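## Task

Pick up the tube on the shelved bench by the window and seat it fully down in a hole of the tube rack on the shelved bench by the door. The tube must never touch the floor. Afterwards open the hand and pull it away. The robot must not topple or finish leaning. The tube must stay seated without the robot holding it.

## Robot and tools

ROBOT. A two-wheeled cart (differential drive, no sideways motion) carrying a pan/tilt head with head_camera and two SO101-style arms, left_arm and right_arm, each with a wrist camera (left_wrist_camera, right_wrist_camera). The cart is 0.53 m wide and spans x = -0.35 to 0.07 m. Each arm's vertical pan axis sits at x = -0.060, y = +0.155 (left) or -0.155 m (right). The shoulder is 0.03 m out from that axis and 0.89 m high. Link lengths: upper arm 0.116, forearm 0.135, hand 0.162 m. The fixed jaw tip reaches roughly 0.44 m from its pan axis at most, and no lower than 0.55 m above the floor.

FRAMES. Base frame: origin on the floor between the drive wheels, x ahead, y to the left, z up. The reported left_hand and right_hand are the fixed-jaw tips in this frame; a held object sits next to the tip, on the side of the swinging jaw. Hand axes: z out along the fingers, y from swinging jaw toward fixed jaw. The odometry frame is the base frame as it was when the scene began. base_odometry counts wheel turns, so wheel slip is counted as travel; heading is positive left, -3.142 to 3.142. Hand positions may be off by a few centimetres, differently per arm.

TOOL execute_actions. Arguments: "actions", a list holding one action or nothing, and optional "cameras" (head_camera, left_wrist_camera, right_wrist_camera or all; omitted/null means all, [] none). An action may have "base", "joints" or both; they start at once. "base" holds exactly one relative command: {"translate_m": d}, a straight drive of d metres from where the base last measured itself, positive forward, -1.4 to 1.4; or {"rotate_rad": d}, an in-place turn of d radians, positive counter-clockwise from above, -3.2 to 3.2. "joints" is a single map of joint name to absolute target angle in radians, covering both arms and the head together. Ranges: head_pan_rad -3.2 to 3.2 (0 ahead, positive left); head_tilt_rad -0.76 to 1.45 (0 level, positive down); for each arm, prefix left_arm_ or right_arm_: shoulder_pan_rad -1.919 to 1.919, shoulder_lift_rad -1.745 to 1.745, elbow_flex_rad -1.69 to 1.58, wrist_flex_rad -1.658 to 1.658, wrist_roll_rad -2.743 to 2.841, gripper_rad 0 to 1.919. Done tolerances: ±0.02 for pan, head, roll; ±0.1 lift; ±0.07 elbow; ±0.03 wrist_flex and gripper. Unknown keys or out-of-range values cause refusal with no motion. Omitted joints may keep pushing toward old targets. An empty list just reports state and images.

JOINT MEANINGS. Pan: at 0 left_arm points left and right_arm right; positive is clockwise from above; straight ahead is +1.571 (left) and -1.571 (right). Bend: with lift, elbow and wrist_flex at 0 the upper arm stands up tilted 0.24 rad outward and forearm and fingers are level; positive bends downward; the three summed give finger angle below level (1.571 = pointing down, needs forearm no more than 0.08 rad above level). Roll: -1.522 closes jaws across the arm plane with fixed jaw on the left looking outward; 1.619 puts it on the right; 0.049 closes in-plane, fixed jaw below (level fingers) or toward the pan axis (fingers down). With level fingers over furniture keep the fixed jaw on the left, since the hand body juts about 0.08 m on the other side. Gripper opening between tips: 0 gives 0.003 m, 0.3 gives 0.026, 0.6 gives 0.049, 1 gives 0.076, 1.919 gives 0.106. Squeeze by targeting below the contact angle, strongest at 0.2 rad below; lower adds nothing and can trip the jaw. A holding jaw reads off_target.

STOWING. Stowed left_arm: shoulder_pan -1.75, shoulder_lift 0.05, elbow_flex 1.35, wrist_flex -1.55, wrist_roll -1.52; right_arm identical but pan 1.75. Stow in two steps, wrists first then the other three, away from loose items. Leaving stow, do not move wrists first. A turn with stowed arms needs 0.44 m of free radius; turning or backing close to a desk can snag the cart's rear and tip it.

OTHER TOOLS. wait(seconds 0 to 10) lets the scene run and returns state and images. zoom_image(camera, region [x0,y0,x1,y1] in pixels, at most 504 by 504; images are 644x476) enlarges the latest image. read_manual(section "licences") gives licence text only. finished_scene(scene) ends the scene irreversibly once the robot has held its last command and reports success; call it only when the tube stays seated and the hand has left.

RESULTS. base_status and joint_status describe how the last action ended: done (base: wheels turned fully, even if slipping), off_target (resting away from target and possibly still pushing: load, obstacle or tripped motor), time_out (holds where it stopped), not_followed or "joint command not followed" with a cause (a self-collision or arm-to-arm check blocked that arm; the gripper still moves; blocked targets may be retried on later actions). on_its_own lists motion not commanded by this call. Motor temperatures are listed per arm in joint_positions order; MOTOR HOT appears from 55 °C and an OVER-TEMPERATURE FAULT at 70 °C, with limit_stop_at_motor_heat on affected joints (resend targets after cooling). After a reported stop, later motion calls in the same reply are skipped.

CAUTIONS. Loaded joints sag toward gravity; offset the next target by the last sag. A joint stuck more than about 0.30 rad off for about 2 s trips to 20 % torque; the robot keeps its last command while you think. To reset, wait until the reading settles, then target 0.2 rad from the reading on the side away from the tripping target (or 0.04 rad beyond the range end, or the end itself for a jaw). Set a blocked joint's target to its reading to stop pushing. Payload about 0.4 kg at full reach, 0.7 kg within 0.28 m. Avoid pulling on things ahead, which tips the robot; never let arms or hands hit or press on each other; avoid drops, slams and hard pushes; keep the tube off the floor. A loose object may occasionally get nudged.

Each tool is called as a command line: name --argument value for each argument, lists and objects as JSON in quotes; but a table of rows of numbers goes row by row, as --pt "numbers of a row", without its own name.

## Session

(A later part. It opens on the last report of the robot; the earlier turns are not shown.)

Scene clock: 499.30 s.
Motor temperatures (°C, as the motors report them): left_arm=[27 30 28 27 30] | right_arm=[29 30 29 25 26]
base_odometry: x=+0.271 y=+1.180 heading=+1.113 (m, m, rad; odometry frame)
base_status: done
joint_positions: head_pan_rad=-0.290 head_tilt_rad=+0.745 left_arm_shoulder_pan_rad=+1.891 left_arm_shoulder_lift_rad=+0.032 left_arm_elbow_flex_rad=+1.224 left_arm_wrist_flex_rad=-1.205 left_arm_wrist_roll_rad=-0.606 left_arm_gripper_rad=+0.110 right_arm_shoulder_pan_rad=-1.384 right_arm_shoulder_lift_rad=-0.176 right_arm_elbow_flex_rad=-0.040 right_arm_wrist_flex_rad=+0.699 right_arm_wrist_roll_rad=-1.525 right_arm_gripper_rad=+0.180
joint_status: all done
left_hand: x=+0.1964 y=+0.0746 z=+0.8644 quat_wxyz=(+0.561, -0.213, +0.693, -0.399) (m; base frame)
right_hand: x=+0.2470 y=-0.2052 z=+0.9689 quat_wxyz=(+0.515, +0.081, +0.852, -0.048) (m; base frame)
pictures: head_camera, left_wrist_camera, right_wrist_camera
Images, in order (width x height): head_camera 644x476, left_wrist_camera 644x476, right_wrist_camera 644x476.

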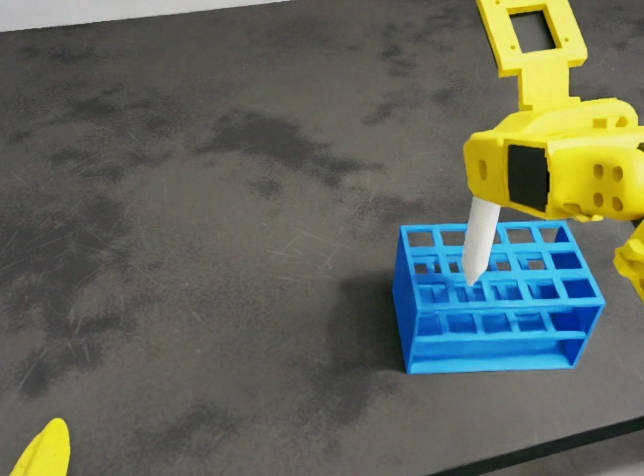

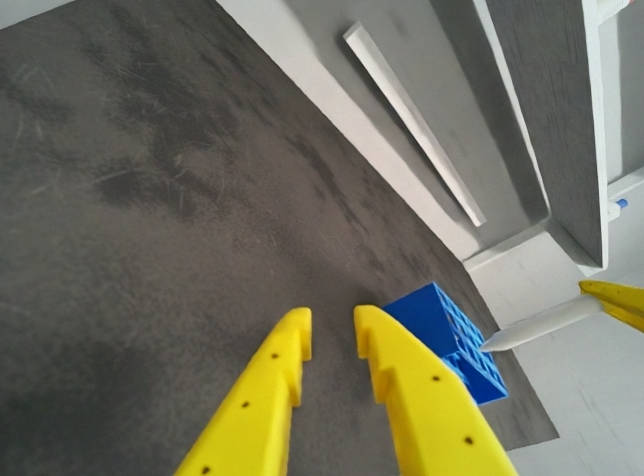

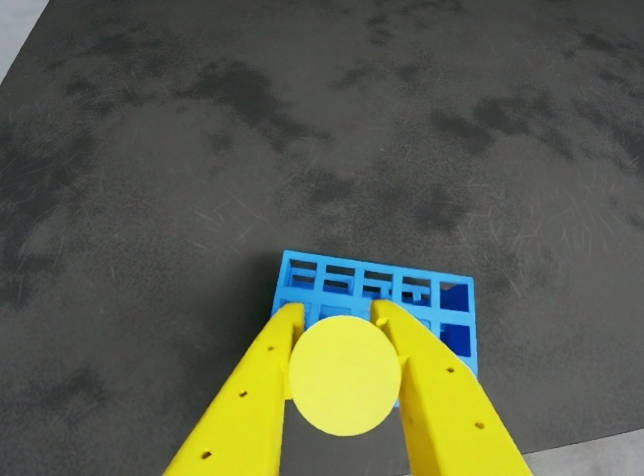

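execute_actions --actions '[{"joints":{"right_arm_elbow_flex_rad":0.05,"right_arm_wrist_flex_rad":0.565}}]'

zoom_image --camera "head_camera" --region '[380, 180, 580, 340]'

zoom_image --camera "left_wrist_camera" --region '[420, 270, 560, 400]'

Scene clock: 528.70 s.
Motor temperatures (°C, as the motors report them): left_arm=[27 31 28 27 30] | right_arm=[29 30 29 25 26]
base_odometry: x=+0.271 y=+1.180 heading=+1.113 (m, m, rad; odometry frame)
base_status: not commanded
joint_positions: head_pan_rad=-0.290 head_tilt_rad=+0.745 left_arm_shoulder_pan_rad=+1.891 left_arm_shoulder_lift_rad=+0.032 left_arm_elbow_flex_rad=+1.224 left_arm_wrist_flex_rad=-1.205 left_arm_wrist_roll_rad=-0.606 left_arm_gripper_rad=+0.110 right_arm_shoulder_pan_rad=-1.384 right_arm_shoulder_lift_rad=-0.176 right_arm_elbow_flex_rad=+0.060 right_arm_wrist_flex_rad=+0.586 right_arm_wrist_roll_rad=-1.525 right_arm_gripper_rad=+0.180
joint_status: all done
left_hand: x=+0.1964 y=+0.0746 z=+0.8644 quat_wxyz=(+0.561, -0.213, +0.693, -0.399) (m; base frame)
right_hand: x=+0.2507 y=-0.2059 z=+0.9577 quat_wxyz=(+0.521, +0.081, +0.848, -0.048) (m; base frame)
pictures: head_camera, left_wrist_camera, right_wrist_camera
Images, in order (width x height): head_camera 644x476, left_wrist_camera 644x476, right_wrist_camera 644x476.

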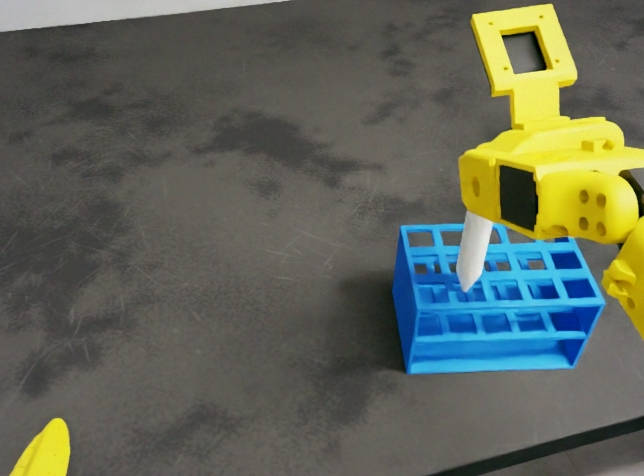

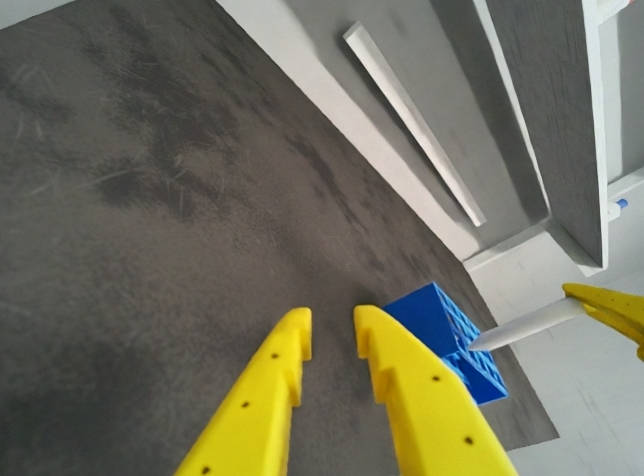

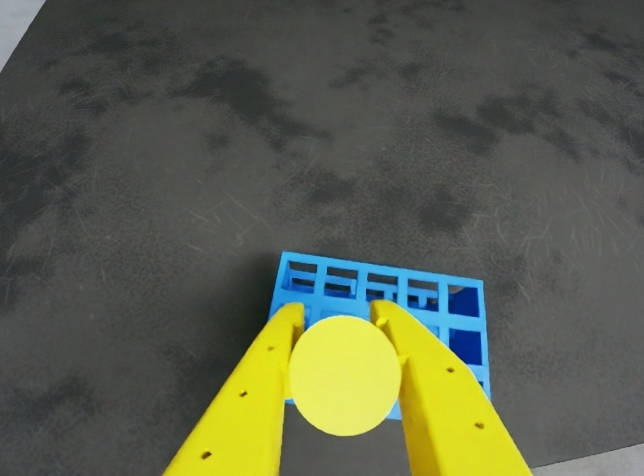

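Region (380, 180, 580, 340) of head_camera's 644x476 image, scaled by 2.520; it fills the top 403 rows of this view, and the rest is white.

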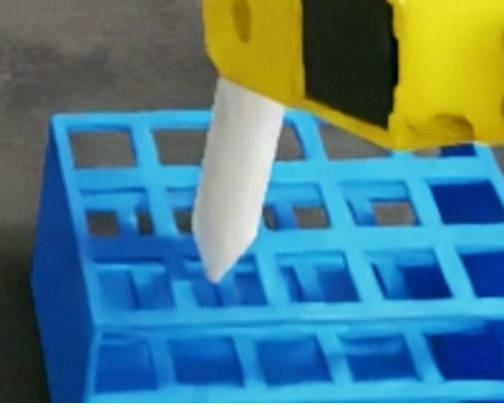

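Region (420, 270, 560, 400) of left_wrist_camera's 644x476 image, scaled by 3.600; it fills the top 468 rows of this view, and the rest is white.

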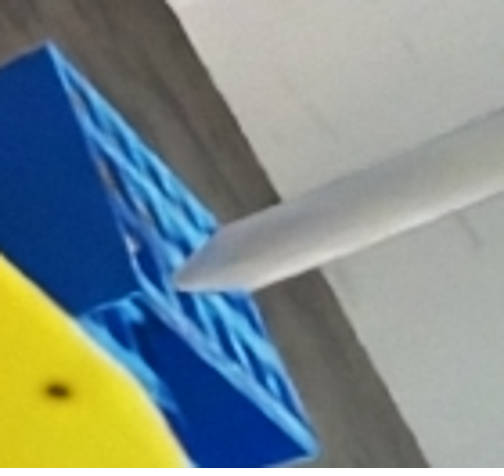

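execute_actions --actions '[{"base":{"translate_m":-0.005}}]'

zoom_image --camera "head_camera" --region '[380, 180, 580, 340]'

zoom_image --camera "left_wrist_camera" --region '[420, 270, 560, 400]'

Scene clock: 540.83 s.
Motor temperatures (°C, as the motors report them): left_arm=[27 31 28 27 30] | right_arm=[29 30 29 25 26]
base_odometry: x=+0.268 y=+1.176 heading=+1.113 (m, m, rad; odometry frame)
base_status: done
joint_positions: head_pan_rad=-0.290 head_tilt_rad=+0.745 left_arm_shoulder_pan_rad=+1.891 left_arm_shoulder_lift_rad=+0.032 left_arm_elbow_flex_rad=+1.224 left_arm_wrist_flex_rad=-1.205 left_arm_wrist_roll_rad=-0.606 left_arm_gripper_rad=+0.110 right_arm_shoulder_pan_rad=-1.384 right_arm_shoulder_lift_rad=-0.176 right_arm_elbow_flex_rad=+0.060 right_arm_wrist_flex_rad=+0.586 right_arm_wrist_roll_rad=-1.525 right_arm_gripper_rad=+0.180
joint_status: not commanded
left_hand: x=+0.1964 y=+0.0746 z=+0.8644 quat_wxyz=(+0.561, -0.213, +0.693, -0.399) (m; base frame)
right_hand: x=+0.2507 y=-0.2059 z=+0.9577 quat_wxyz=(+0.521, +0.081, +0.848, -0.048) (m; base frame)
pictures: head_camera, left_wrist_camera, right_wrist_camera
Images, in order (width x height): head_camera 644x476, left_wrist_camera 644x476, right_wrist_camera 644x476.

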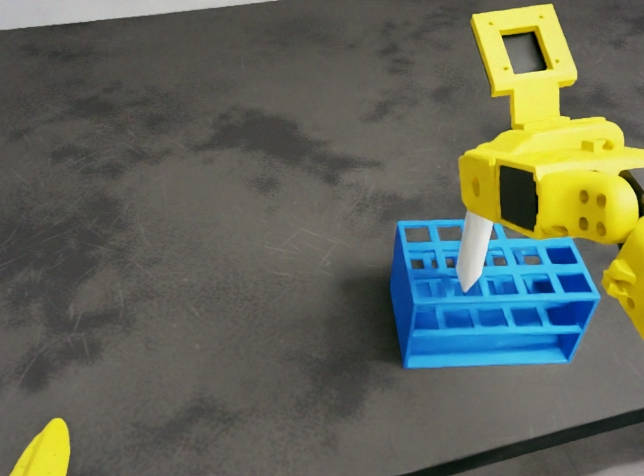

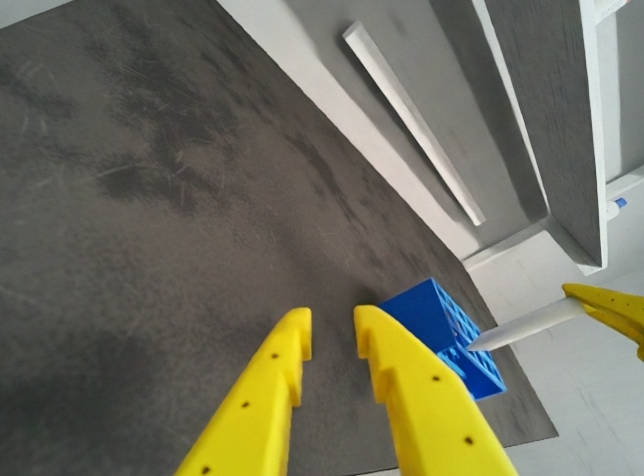

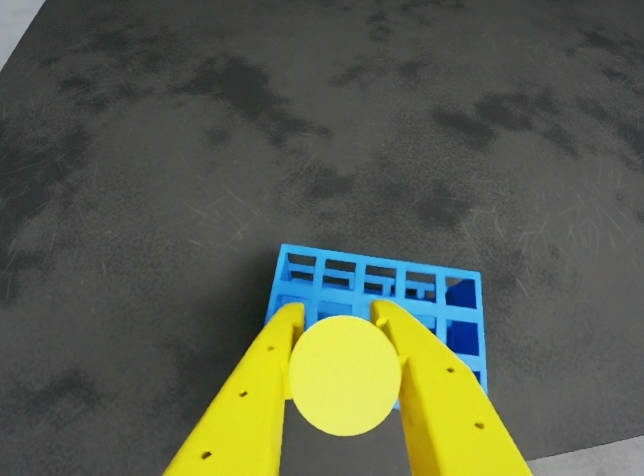

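Region (380, 180, 580, 340) of head_camera's 644x476 image, scaled by 2.520; it fills the top 403 rows of this view, and the rest is white.

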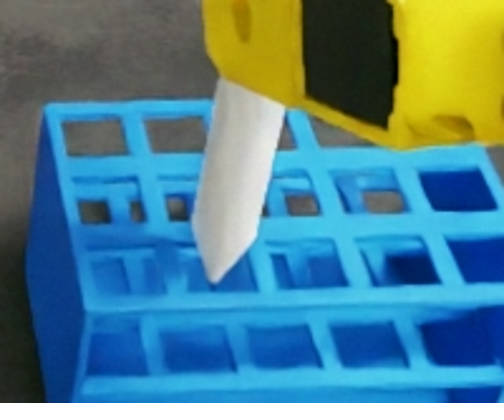

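Region (420, 270, 560, 400) of left_wrist_camera's 644x476 image, scaled by 3.600; it fills the top 468 rows of this view, and the rest is white.

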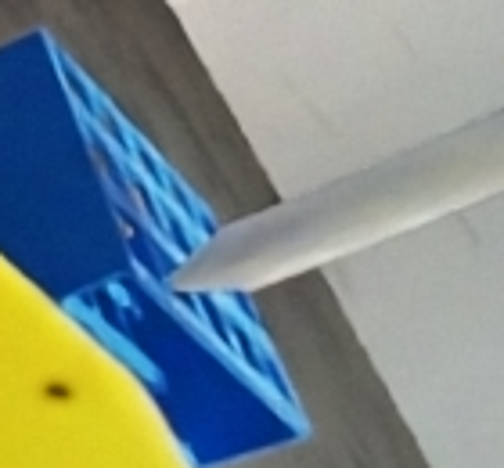

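execute_actions --actions '[{"joints":{"right_arm_elbow_flex_rad":0.13,"right_arm_wrist_flex_rad":0.49,"right_arm_shoulder_pan_rad":-1.368}}]'

zoom_image --camera "head_camera" --region '[380, 180, 580, 340]'

zoom_image --camera "left_wrist_camera" --region '[420, 270, 560, 400]'

Scene clock: 560.17 s.
Motor temperatures (°C, as the motors report them): left_arm=[27 31 28 27 30] | right_arm=[29 30 29 25 26]
base_odometry: x=+0.268 y=+1.176 heading=+1.113 (m, m, rad; odometry frame)
base_status: not commanded
joint_positions: head_pan_rad=-0.290 head_tilt_rad=+0.745 left_arm_shoulder_pan_rad=+1.891 left_arm_shoulder_lift_rad=+0.032 left_arm_elbow_flex_rad=+1.224 left_arm_wrist_flex_rad=-1.205 left_arm_wrist_roll_rad=-0.606 left_arm_gripper_rad=+0.110 right_arm_shoulder_pan_rad=-1.375 right_arm_shoulder_lift_rad=-0.176 right_arm_elbow_flex_rad=+0.141 right_arm_wrist_flex_rad=+0.510 right_arm_wrist_roll_rad=-1.525 right_arm_gripper_rad=+0.180
joint_status: all done
left_hand: x=+0.1964 y=+0.0746 z=+0.8644 quat_wxyz=(+0.561, -0.213, +0.693, -0.399) (m; base frame)
right_hand: x=+0.2510 y=-0.2089 z=+0.9459 quat_wxyz=(+0.518, +0.085, +0.850, -0.050) (m; base frame)
pictures: head_camera, left_wrist_camera, right_wrist_camera
Images, in order (width x height): head_camera 644x476, left_wrist_camera 644x476, right_wrist_camera 644x476.

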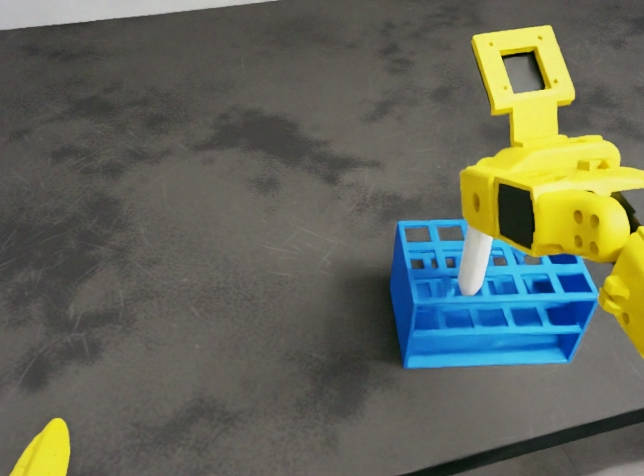

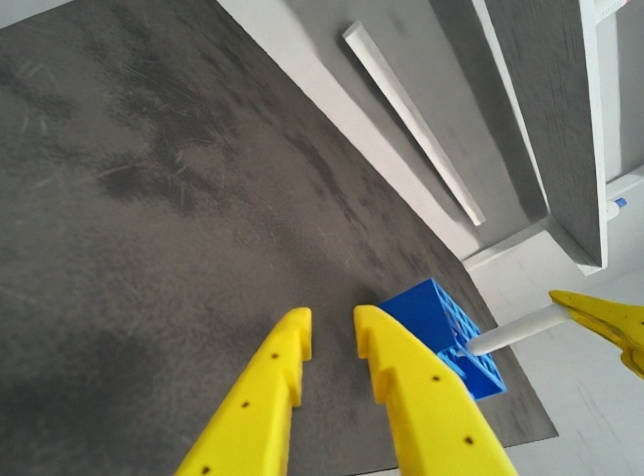

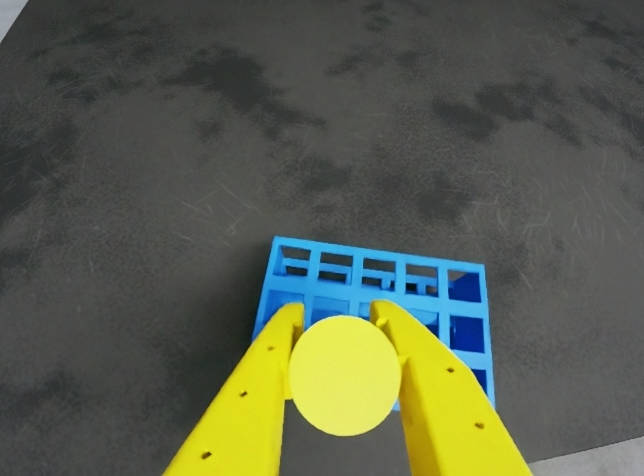

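Region (380, 180, 580, 340) of head_camera's 644x476 image, scaled by 2.520; it fills the top 403 rows of this view, and the rest is white.

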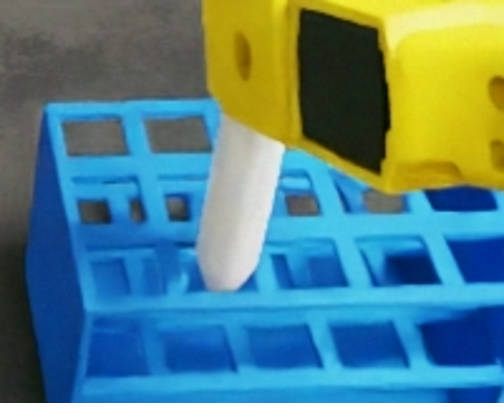

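Region (420, 270, 560, 400) of left_wrist_camera's 644x476 image, scaled by 3.600; it fills the top 468 rows of this view, and the rest is white.

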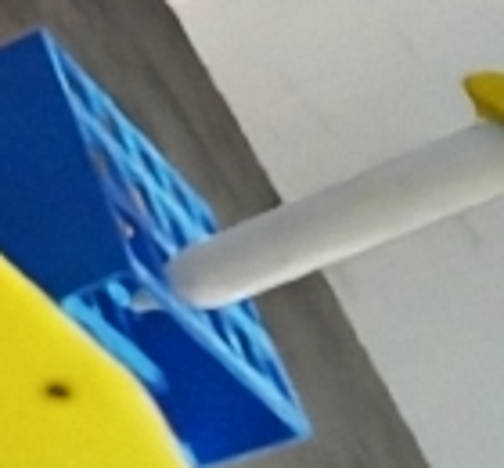

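execute_actions --actions '[{"joints":{"right_arm_elbow_flex_rad":0.26,"right_arm_wrist_flex_rad":0.36}}]'

zoom_image --camera "left_wrist_camera" --region '[400, 260, 560, 400]'

Scene clock: 577.27 s.
Motor temperatures (°C, as the motors report them): left_arm=[27 31 28 27 30] | right_arm=[29 30 29 25 26]
base_odometry: x=+0.268 y=+1.176 heading=+1.113 (m, m, rad; odometry frame)
base_status: not commanded
joint_positions: head_pan_rad=-0.290 head_tilt_rad=+0.745 left_arm_shoulder_pan_rad=+1.891 left_arm_shoulder_lift_rad=+0.032 left_arm_elbow_flex_rad=+1.224 left_arm_wrist_flex_rad=-1.205 left_arm_wrist_roll_rad=-0.606 left_arm_gripper_rad=+0.110 right_arm_shoulder_pan_rad=-1.375 right_arm_shoulder_lift_rad=-0.176 right_arm_elbow_flex_rad=+0.270 right_arm_wrist_flex_rad=+0.378 right_arm_wrist_roll_rad=-1.525 right_arm_gripper_rad=+0.180
joint_status: all done
left_hand: x=+0.1964 y=+0.0746 z=+0.8644 quat_wxyz=(+0.561, -0.213, +0.693, -0.399) (m; base frame)
right_hand: x=+0.2514 y=-0.2090 z=+0.9289 quat_wxyz=(+0.519, +0.085, +0.849, -0.050) (m; base frame)
pictures: head_camera, left_wrist_camera, right_wrist_camera
Images, in order (width x height): head_camera 644x476, left_wrist_camera 644x476, right_wrist_camera 644x476.

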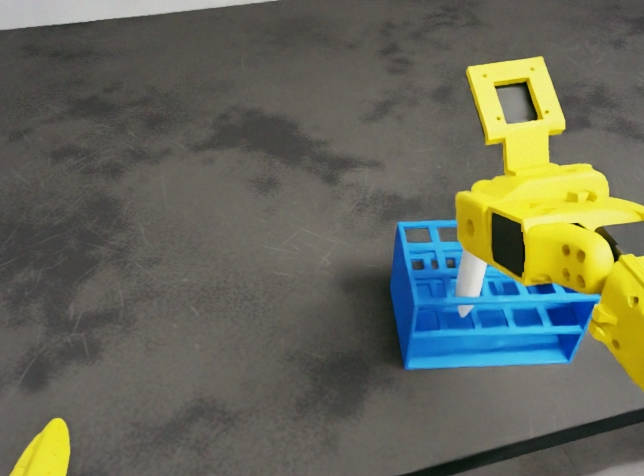

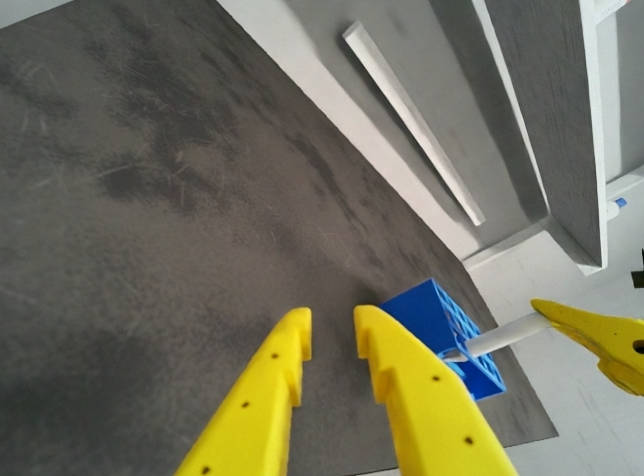

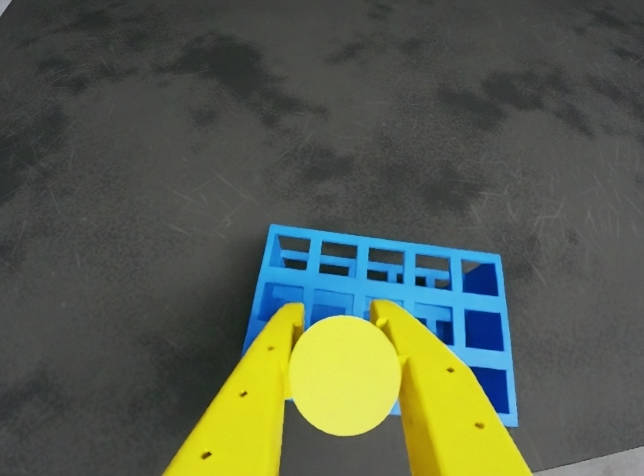

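Region (400, 260, 560, 400) of left_wrist_camera's 644x476 image, scaled by 3.150; it fills the top 441 rows of this view, and the rest is white.

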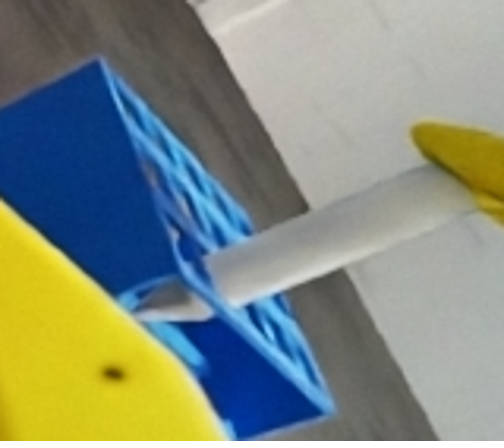

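zoom_image --camera "head_camera" --region '[390, 240, 540, 375]'

Region (390, 240, 540, 375) of head_camera's 644x476 image, scaled by 3.360; it fills the top 454 rows of this view, and the rest is white.

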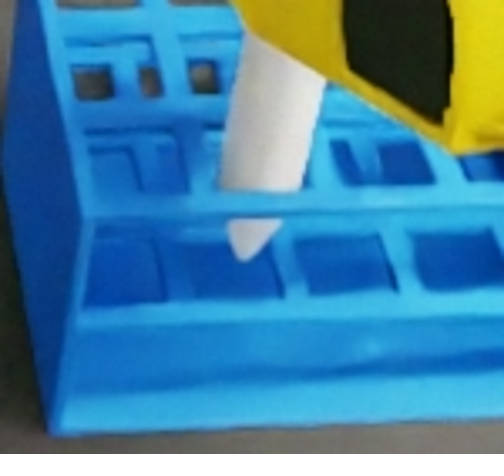

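execute_actions --actions '[{"joints":{"right_arm_elbow_flex_rad":0.39,"right_arm_wrist_flex_rad":0.225}}]'

zoom_image --camera "head_camera" --region '[390, 240, 540, 375]'

zoom_image --camera "left_wrist_camera" --region '[400, 260, 560, 400]'

Scene clock: 594.93 s.
Motor temperatures (°C, as the motors report them): left_arm=[27 31 28 27 30] | right_arm=[29 30 29 25 26]
base_odometry: x=+0.268 y=+1.176 heading=+1.113 (m, m, rad; odometry frame)
base_status: not commanded
joint_positions: head_pan_rad=-0.290 head_tilt_rad=+0.745 left_arm_shoulder_pan_rad=+1.891 left_arm_shoulder_lift_rad=+0.032 left_arm_elbow_flex_rad=+1.224 left_arm_wrist_flex_rad=-1.205 left_arm_wrist_roll_rad=-0.606 left_arm_gripper_rad=+0.110 right_arm_shoulder_pan_rad=-1.373 right_arm_shoulder_lift_rad=-0.176 right_arm_elbow_flex_rad=+0.399 right_arm_wrist_flex_rad=+0.245 right_arm_wrist_roll_rad=-1.525 right_arm_gripper_rad=+0.180
joint_status: all done
left_hand: x=+0.1964 y=+0.0746 z=+0.8644 quat_wxyz=(+0.561, -0.213, +0.693, -0.399) (m; base frame)
right_hand: x=+0.2496 y=-0.2091 z=+0.9123 quat_wxyz=(+0.521, +0.085, +0.848, -0.051) (m; base frame)
pictures: head_camera, left_wrist_camera, right_wrist_camera
Images, in order (width x height): head_camera 644x476, left_wrist_camera 644x476, right_wrist_camera 644x476.

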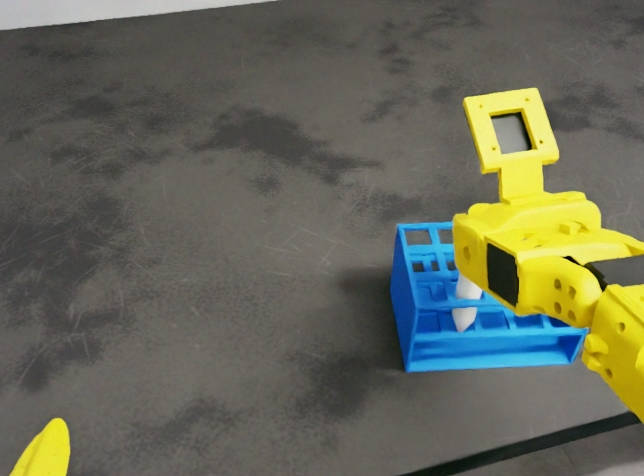

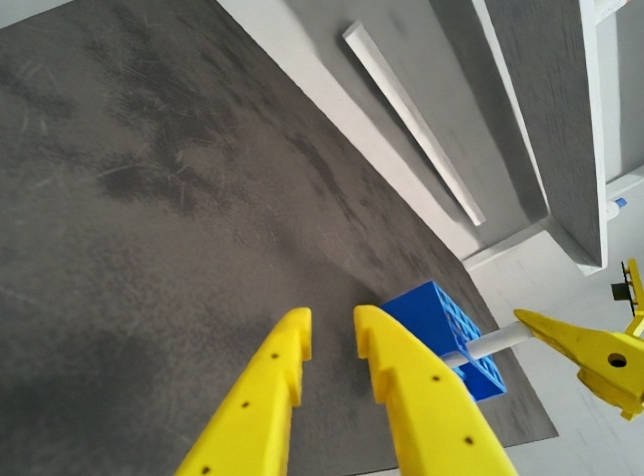

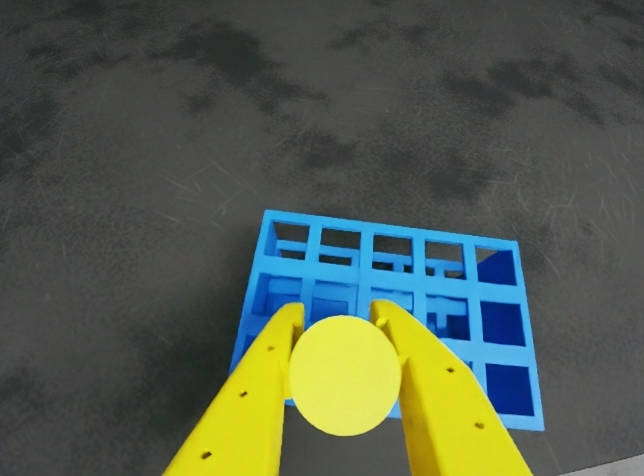

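Region (390, 240, 540, 375) of head_camera's 644x476 image, scaled by 3.360; it fills the top 454 rows of this view, and the rest is white.

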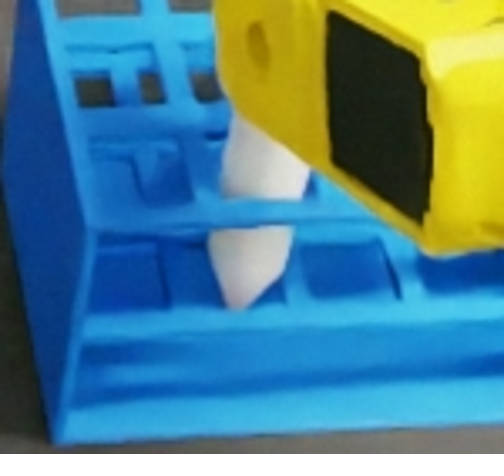

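Region (400, 260, 560, 400) of left_wrist_camera's 644x476 image, scaled by 3.150; it fills the top 441 rows of this view, and the rest is white.

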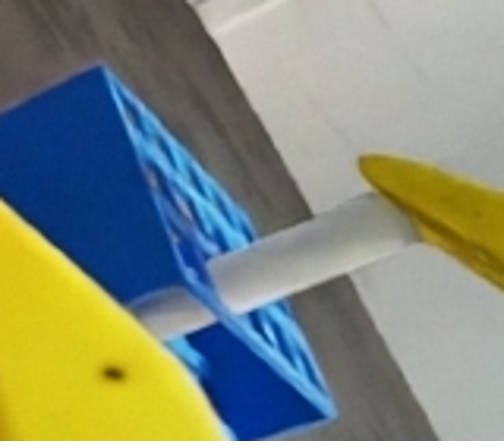

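execute_actions --actions '[{"joints":{"right_arm_elbow_flex_rad":0.47,"right_arm_wrist_flex_rad":0.145},"base":{"translate_m":0.004}}]'

zoom_image --camera "head_camera" --region '[390, 240, 540, 375]'

zoom_image --camera "left_wrist_camera" --region '[400, 260, 560, 400]'

Scene clock: 605.83 s.
Motor temperatures (°C, as the motors report them): left_arm=[27 31 28 27 30] | right_arm=[29 30 29 25 26]
base_odometry: x=+0.270 y=+1.179 heading=+1.113 (m, m, rad; odometry frame)
base_status: done
joint_positions: head_pan_rad=-0.290 head_tilt_rad=+0.745 left_arm_shoulder_pan_rad=+1.891 left_arm_shoulder_lift_rad=+0.032 left_arm_elbow_flex_rad=+1.224 left_arm_wrist_flex_rad=-1.205 left_arm_wrist_roll_rad=-0.606 left_arm_gripper_rad=+0.110 right_arm_shoulder_pan_rad=-1.373 right_arm_shoulder_lift_rad=-0.176 right_arm_elbow_flex_rad=+0.480 right_arm_wrist_flex_rad=+0.165 right_arm_wrist_roll_rad=-1.525 right_arm_gripper_rad=+0.180
joint_status: all done
left_hand: x=+0.1964 y=+0.0746 z=+0.8644 quat_wxyz=(+0.561, -0.213, +0.693, -0.399) (m; base frame)
right_hand: x=+0.2471 y=-0.2086 z=+0.9014 quat_wxyz=(+0.521, +0.085, +0.848, -0.051) (m; base frame)
pictures: head_camera, left_wrist_camera, right_wrist_camera
Images, in order (width x height): head_camera 644x476, left_wrist_camera 644x476, right_wrist_camera 644x476.

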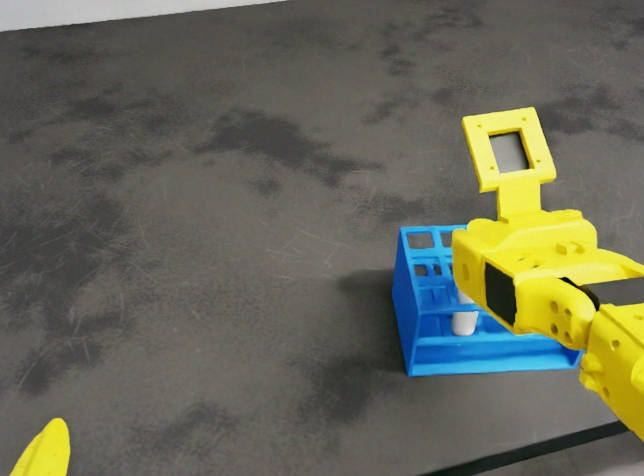

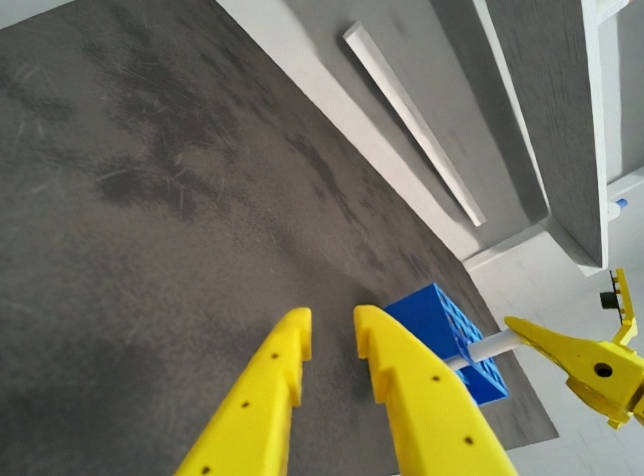

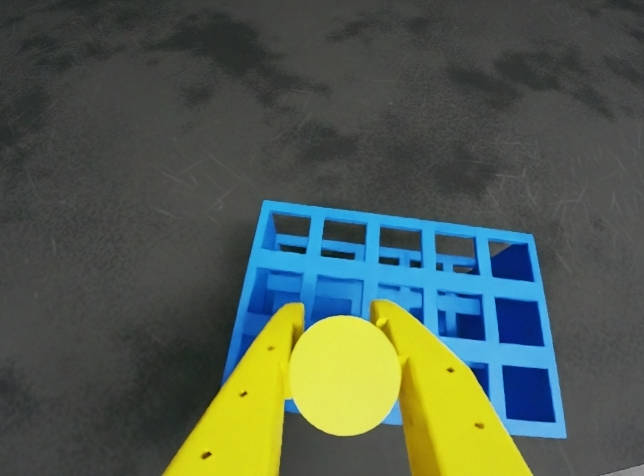

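Region (390, 240, 540, 375) of head_camera's 644x476 image, scaled by 3.360; it fills the top 454 rows of this view, and the rest is white.

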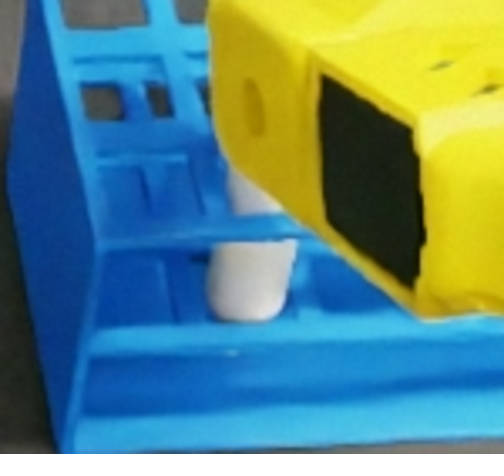

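Region (400, 260, 560, 400) of left_wrist_camera's 644x476 image, scaled by 3.150; it fills the top 441 rows of this view, and the rest is white.

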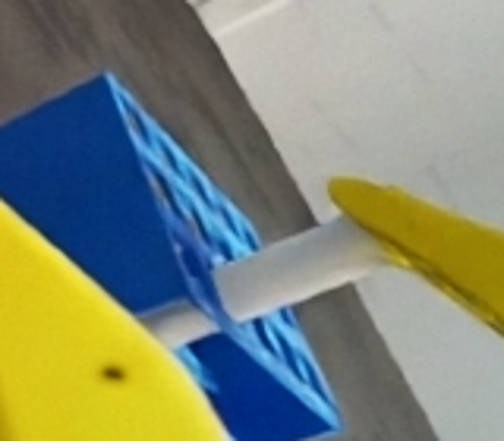

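execute_actions --actions '[{"joints":{"right_arm_elbow_flex_rad":0.57,"right_arm_wrist_flex_rad":0.045},"base":{"translate_m":0.003}}]'

zoom_image --camera "head_camera" --region '[390, 240, 540, 375]'

zoom_image --camera "left_wrist_camera" --region '[400, 260, 560, 400]'

Scene clock: 614.23 s.
Motor temperatures (°C, as the motors report them): left_arm=[27 31 28 27 30] | right_arm=[29 30 29 25 26]
base_odometry: x=+0.271 y=+1.182 heading=+1.113 (m, m, rad; odometry frame)
base_status: done
joint_positions: head_pan_rad=-0.290 head_tilt_rad=+0.745 left_arm_shoulder_pan_rad=+1.891 left_arm_shoulder_lift_rad=+0.032 left_arm_elbow_flex_rad=+1.224 left_arm_wrist_flex_rad=-1.205 left_arm_wrist_roll_rad=-0.606 left_arm_gripper_rad=+0.110 right_arm_shoulder_pan_rad=-1.373 right_arm_shoulder_lift_rad=-0.176 right_arm_elbow_flex_rad=+0.578 right_arm_wrist_flex_rad=+0.065 right_arm_wrist_roll_rad=-1.525 right_arm_gripper_rad=+0.180
joint_status: all done
left_hand: x=+0.1964 y=+0.0746 z=+0.8644 quat_wxyz=(+0.561, -0.213, +0.693, -0.399) (m; base frame)
right_hand: x=+0.2431 y=-0.2078 z=+0.8891 quat_wxyz=(+0.521, +0.085, +0.848, -0.051) (m; base frame)
pictures: head_camera, left_wrist_camera, right_wrist_camera
Images, in order (width x height): head_camera 644x476, left_wrist_camera 644x476, right_wrist_camera 644x476.

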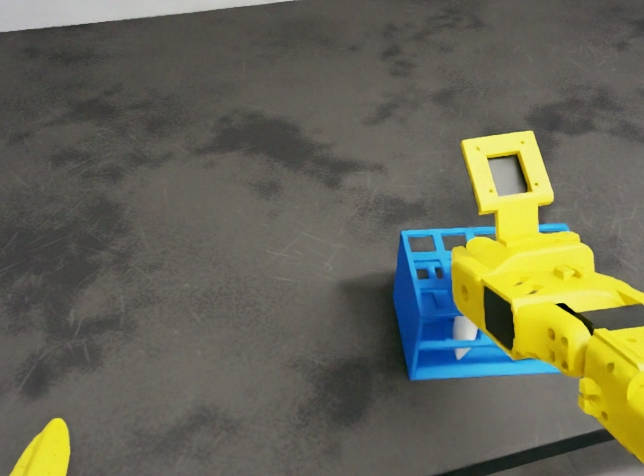

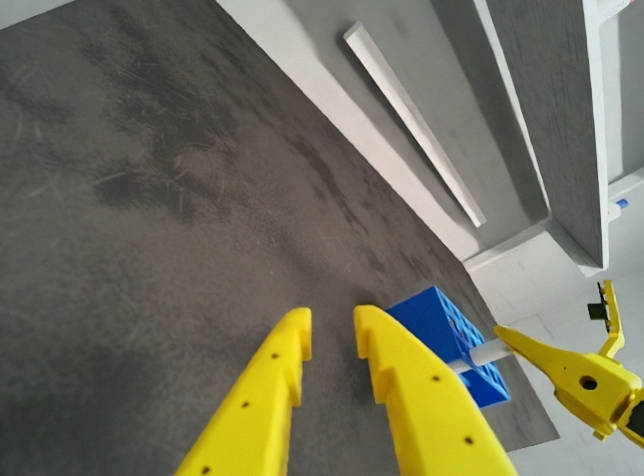

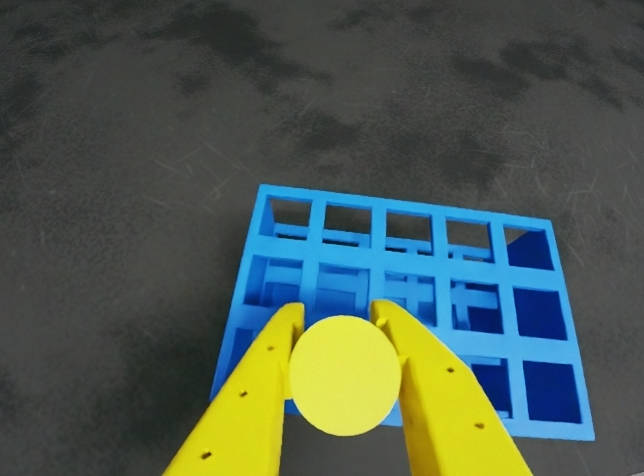

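Region (390, 240, 540, 375) of head_camera's 644x476 image, scaled by 3.360; it fills the top 454 rows of this view, and the rest is white.

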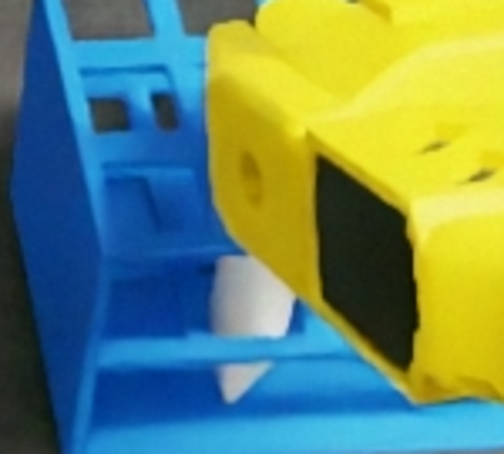

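Region (400, 260, 560, 400) of left_wrist_camera's 644x476 image, scaled by 3.150; it fills the top 441 rows of this view, and the rest is white.

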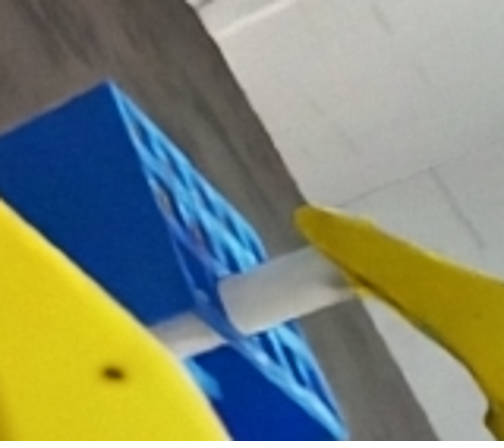

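execute_actions --actions '[{"joints":{"right_arm_elbow_flex_rad":0.64,"right_arm_wrist_flex_rad":-0.025},"base":{"translate_m":0.003}}]'

zoom_image --camera "left_wrist_camera" --region '[400, 260, 560, 400]'

zoom_image --camera "head_camera" --region '[390, 240, 540, 380]'

Scene clock: 624.30 s.
Motor temperatures (°C, as the motors report them): left_arm=[27 31 28 27 30] | right_arm=[29 30 29 25 26]
base_odometry: x=+0.273 y=+1.184 heading=+1.113 (m, m, rad; odometry frame)
base_status: done
joint_positions: head_pan_rad=-0.290 head_tilt_rad=+0.745 left_arm_shoulder_pan_rad=+1.891 left_arm_shoulder_lift_rad=+0.032 left_arm_elbow_flex_rad=+1.224 left_arm_wrist_flex_rad=-1.205 left_arm_wrist_roll_rad=-0.606 left_arm_gripper_rad=+0.110 right_arm_shoulder_pan_rad=-1.373 right_arm_shoulder_lift_rad=-0.177 right_arm_elbow_flex_rad=+0.638 right_arm_wrist_flex_rad=-0.016 right_arm_wrist_roll_rad=-1.525 right_arm_gripper_rad=+0.180
joint_status: all done
left_hand: x=+0.1964 y=+0.0746 z=+0.8644 quat_wxyz=(+0.561, -0.213, +0.693, -0.399) (m; base frame)
right_hand: x=+0.2416 y=-0.2075 z=+0.8851 quat_wxyz=(+0.531, +0.085, +0.841, -0.052) (m; base frame)
pictures: head_camera, left_wrist_camera, right_wrist_camera
Images, in order (width x height): head_camera 644x476, left_wrist_camera 644x476, right_wrist_camera 644x476.

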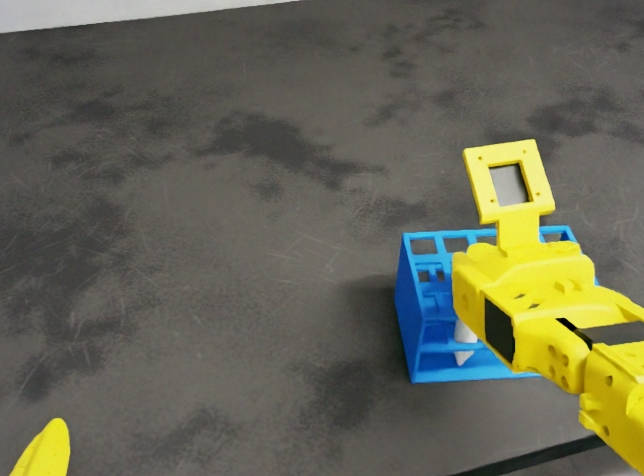

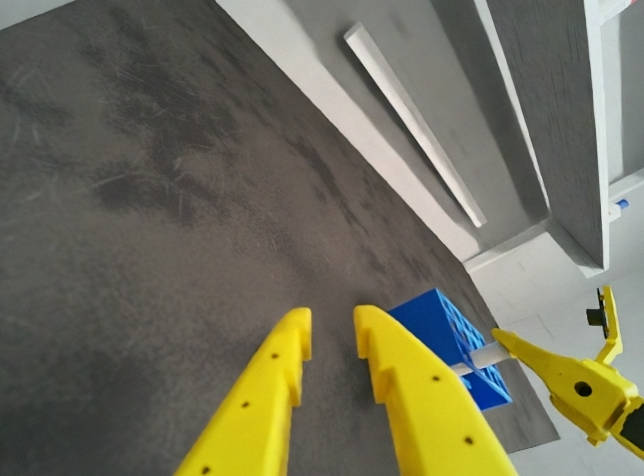

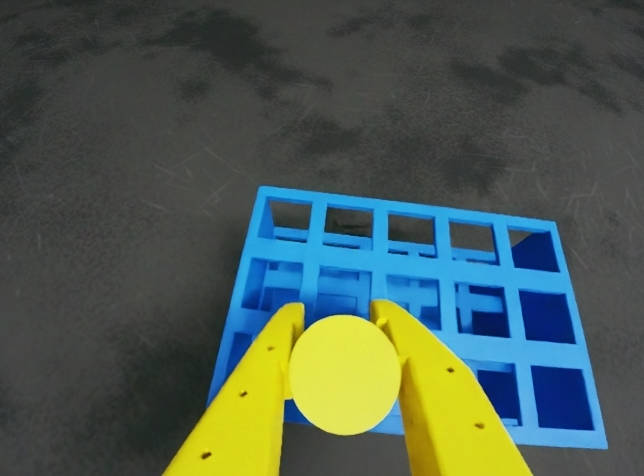

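Region (400, 260, 560, 400) of left_wrist_camera's 644x476 image, scaled by 3.150; it fills the top 441 rows of this view, and the rest is white.

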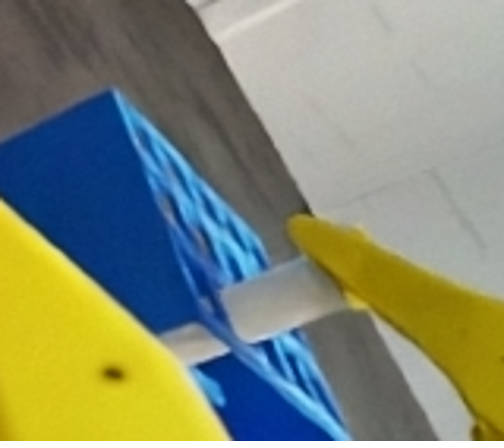

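Region (390, 240, 540, 380) of head_camera's 644x476 image, scaled by 3.360; it fills the top 470 rows of this view, and the rest is white.

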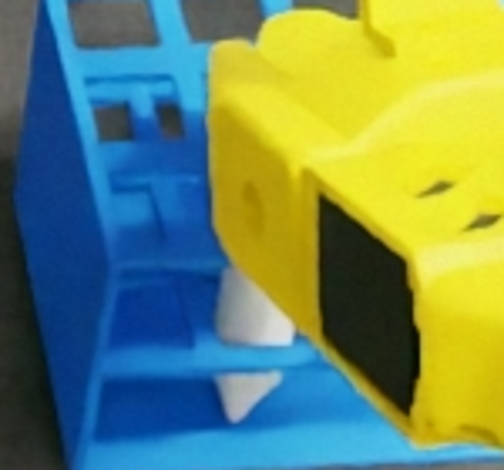

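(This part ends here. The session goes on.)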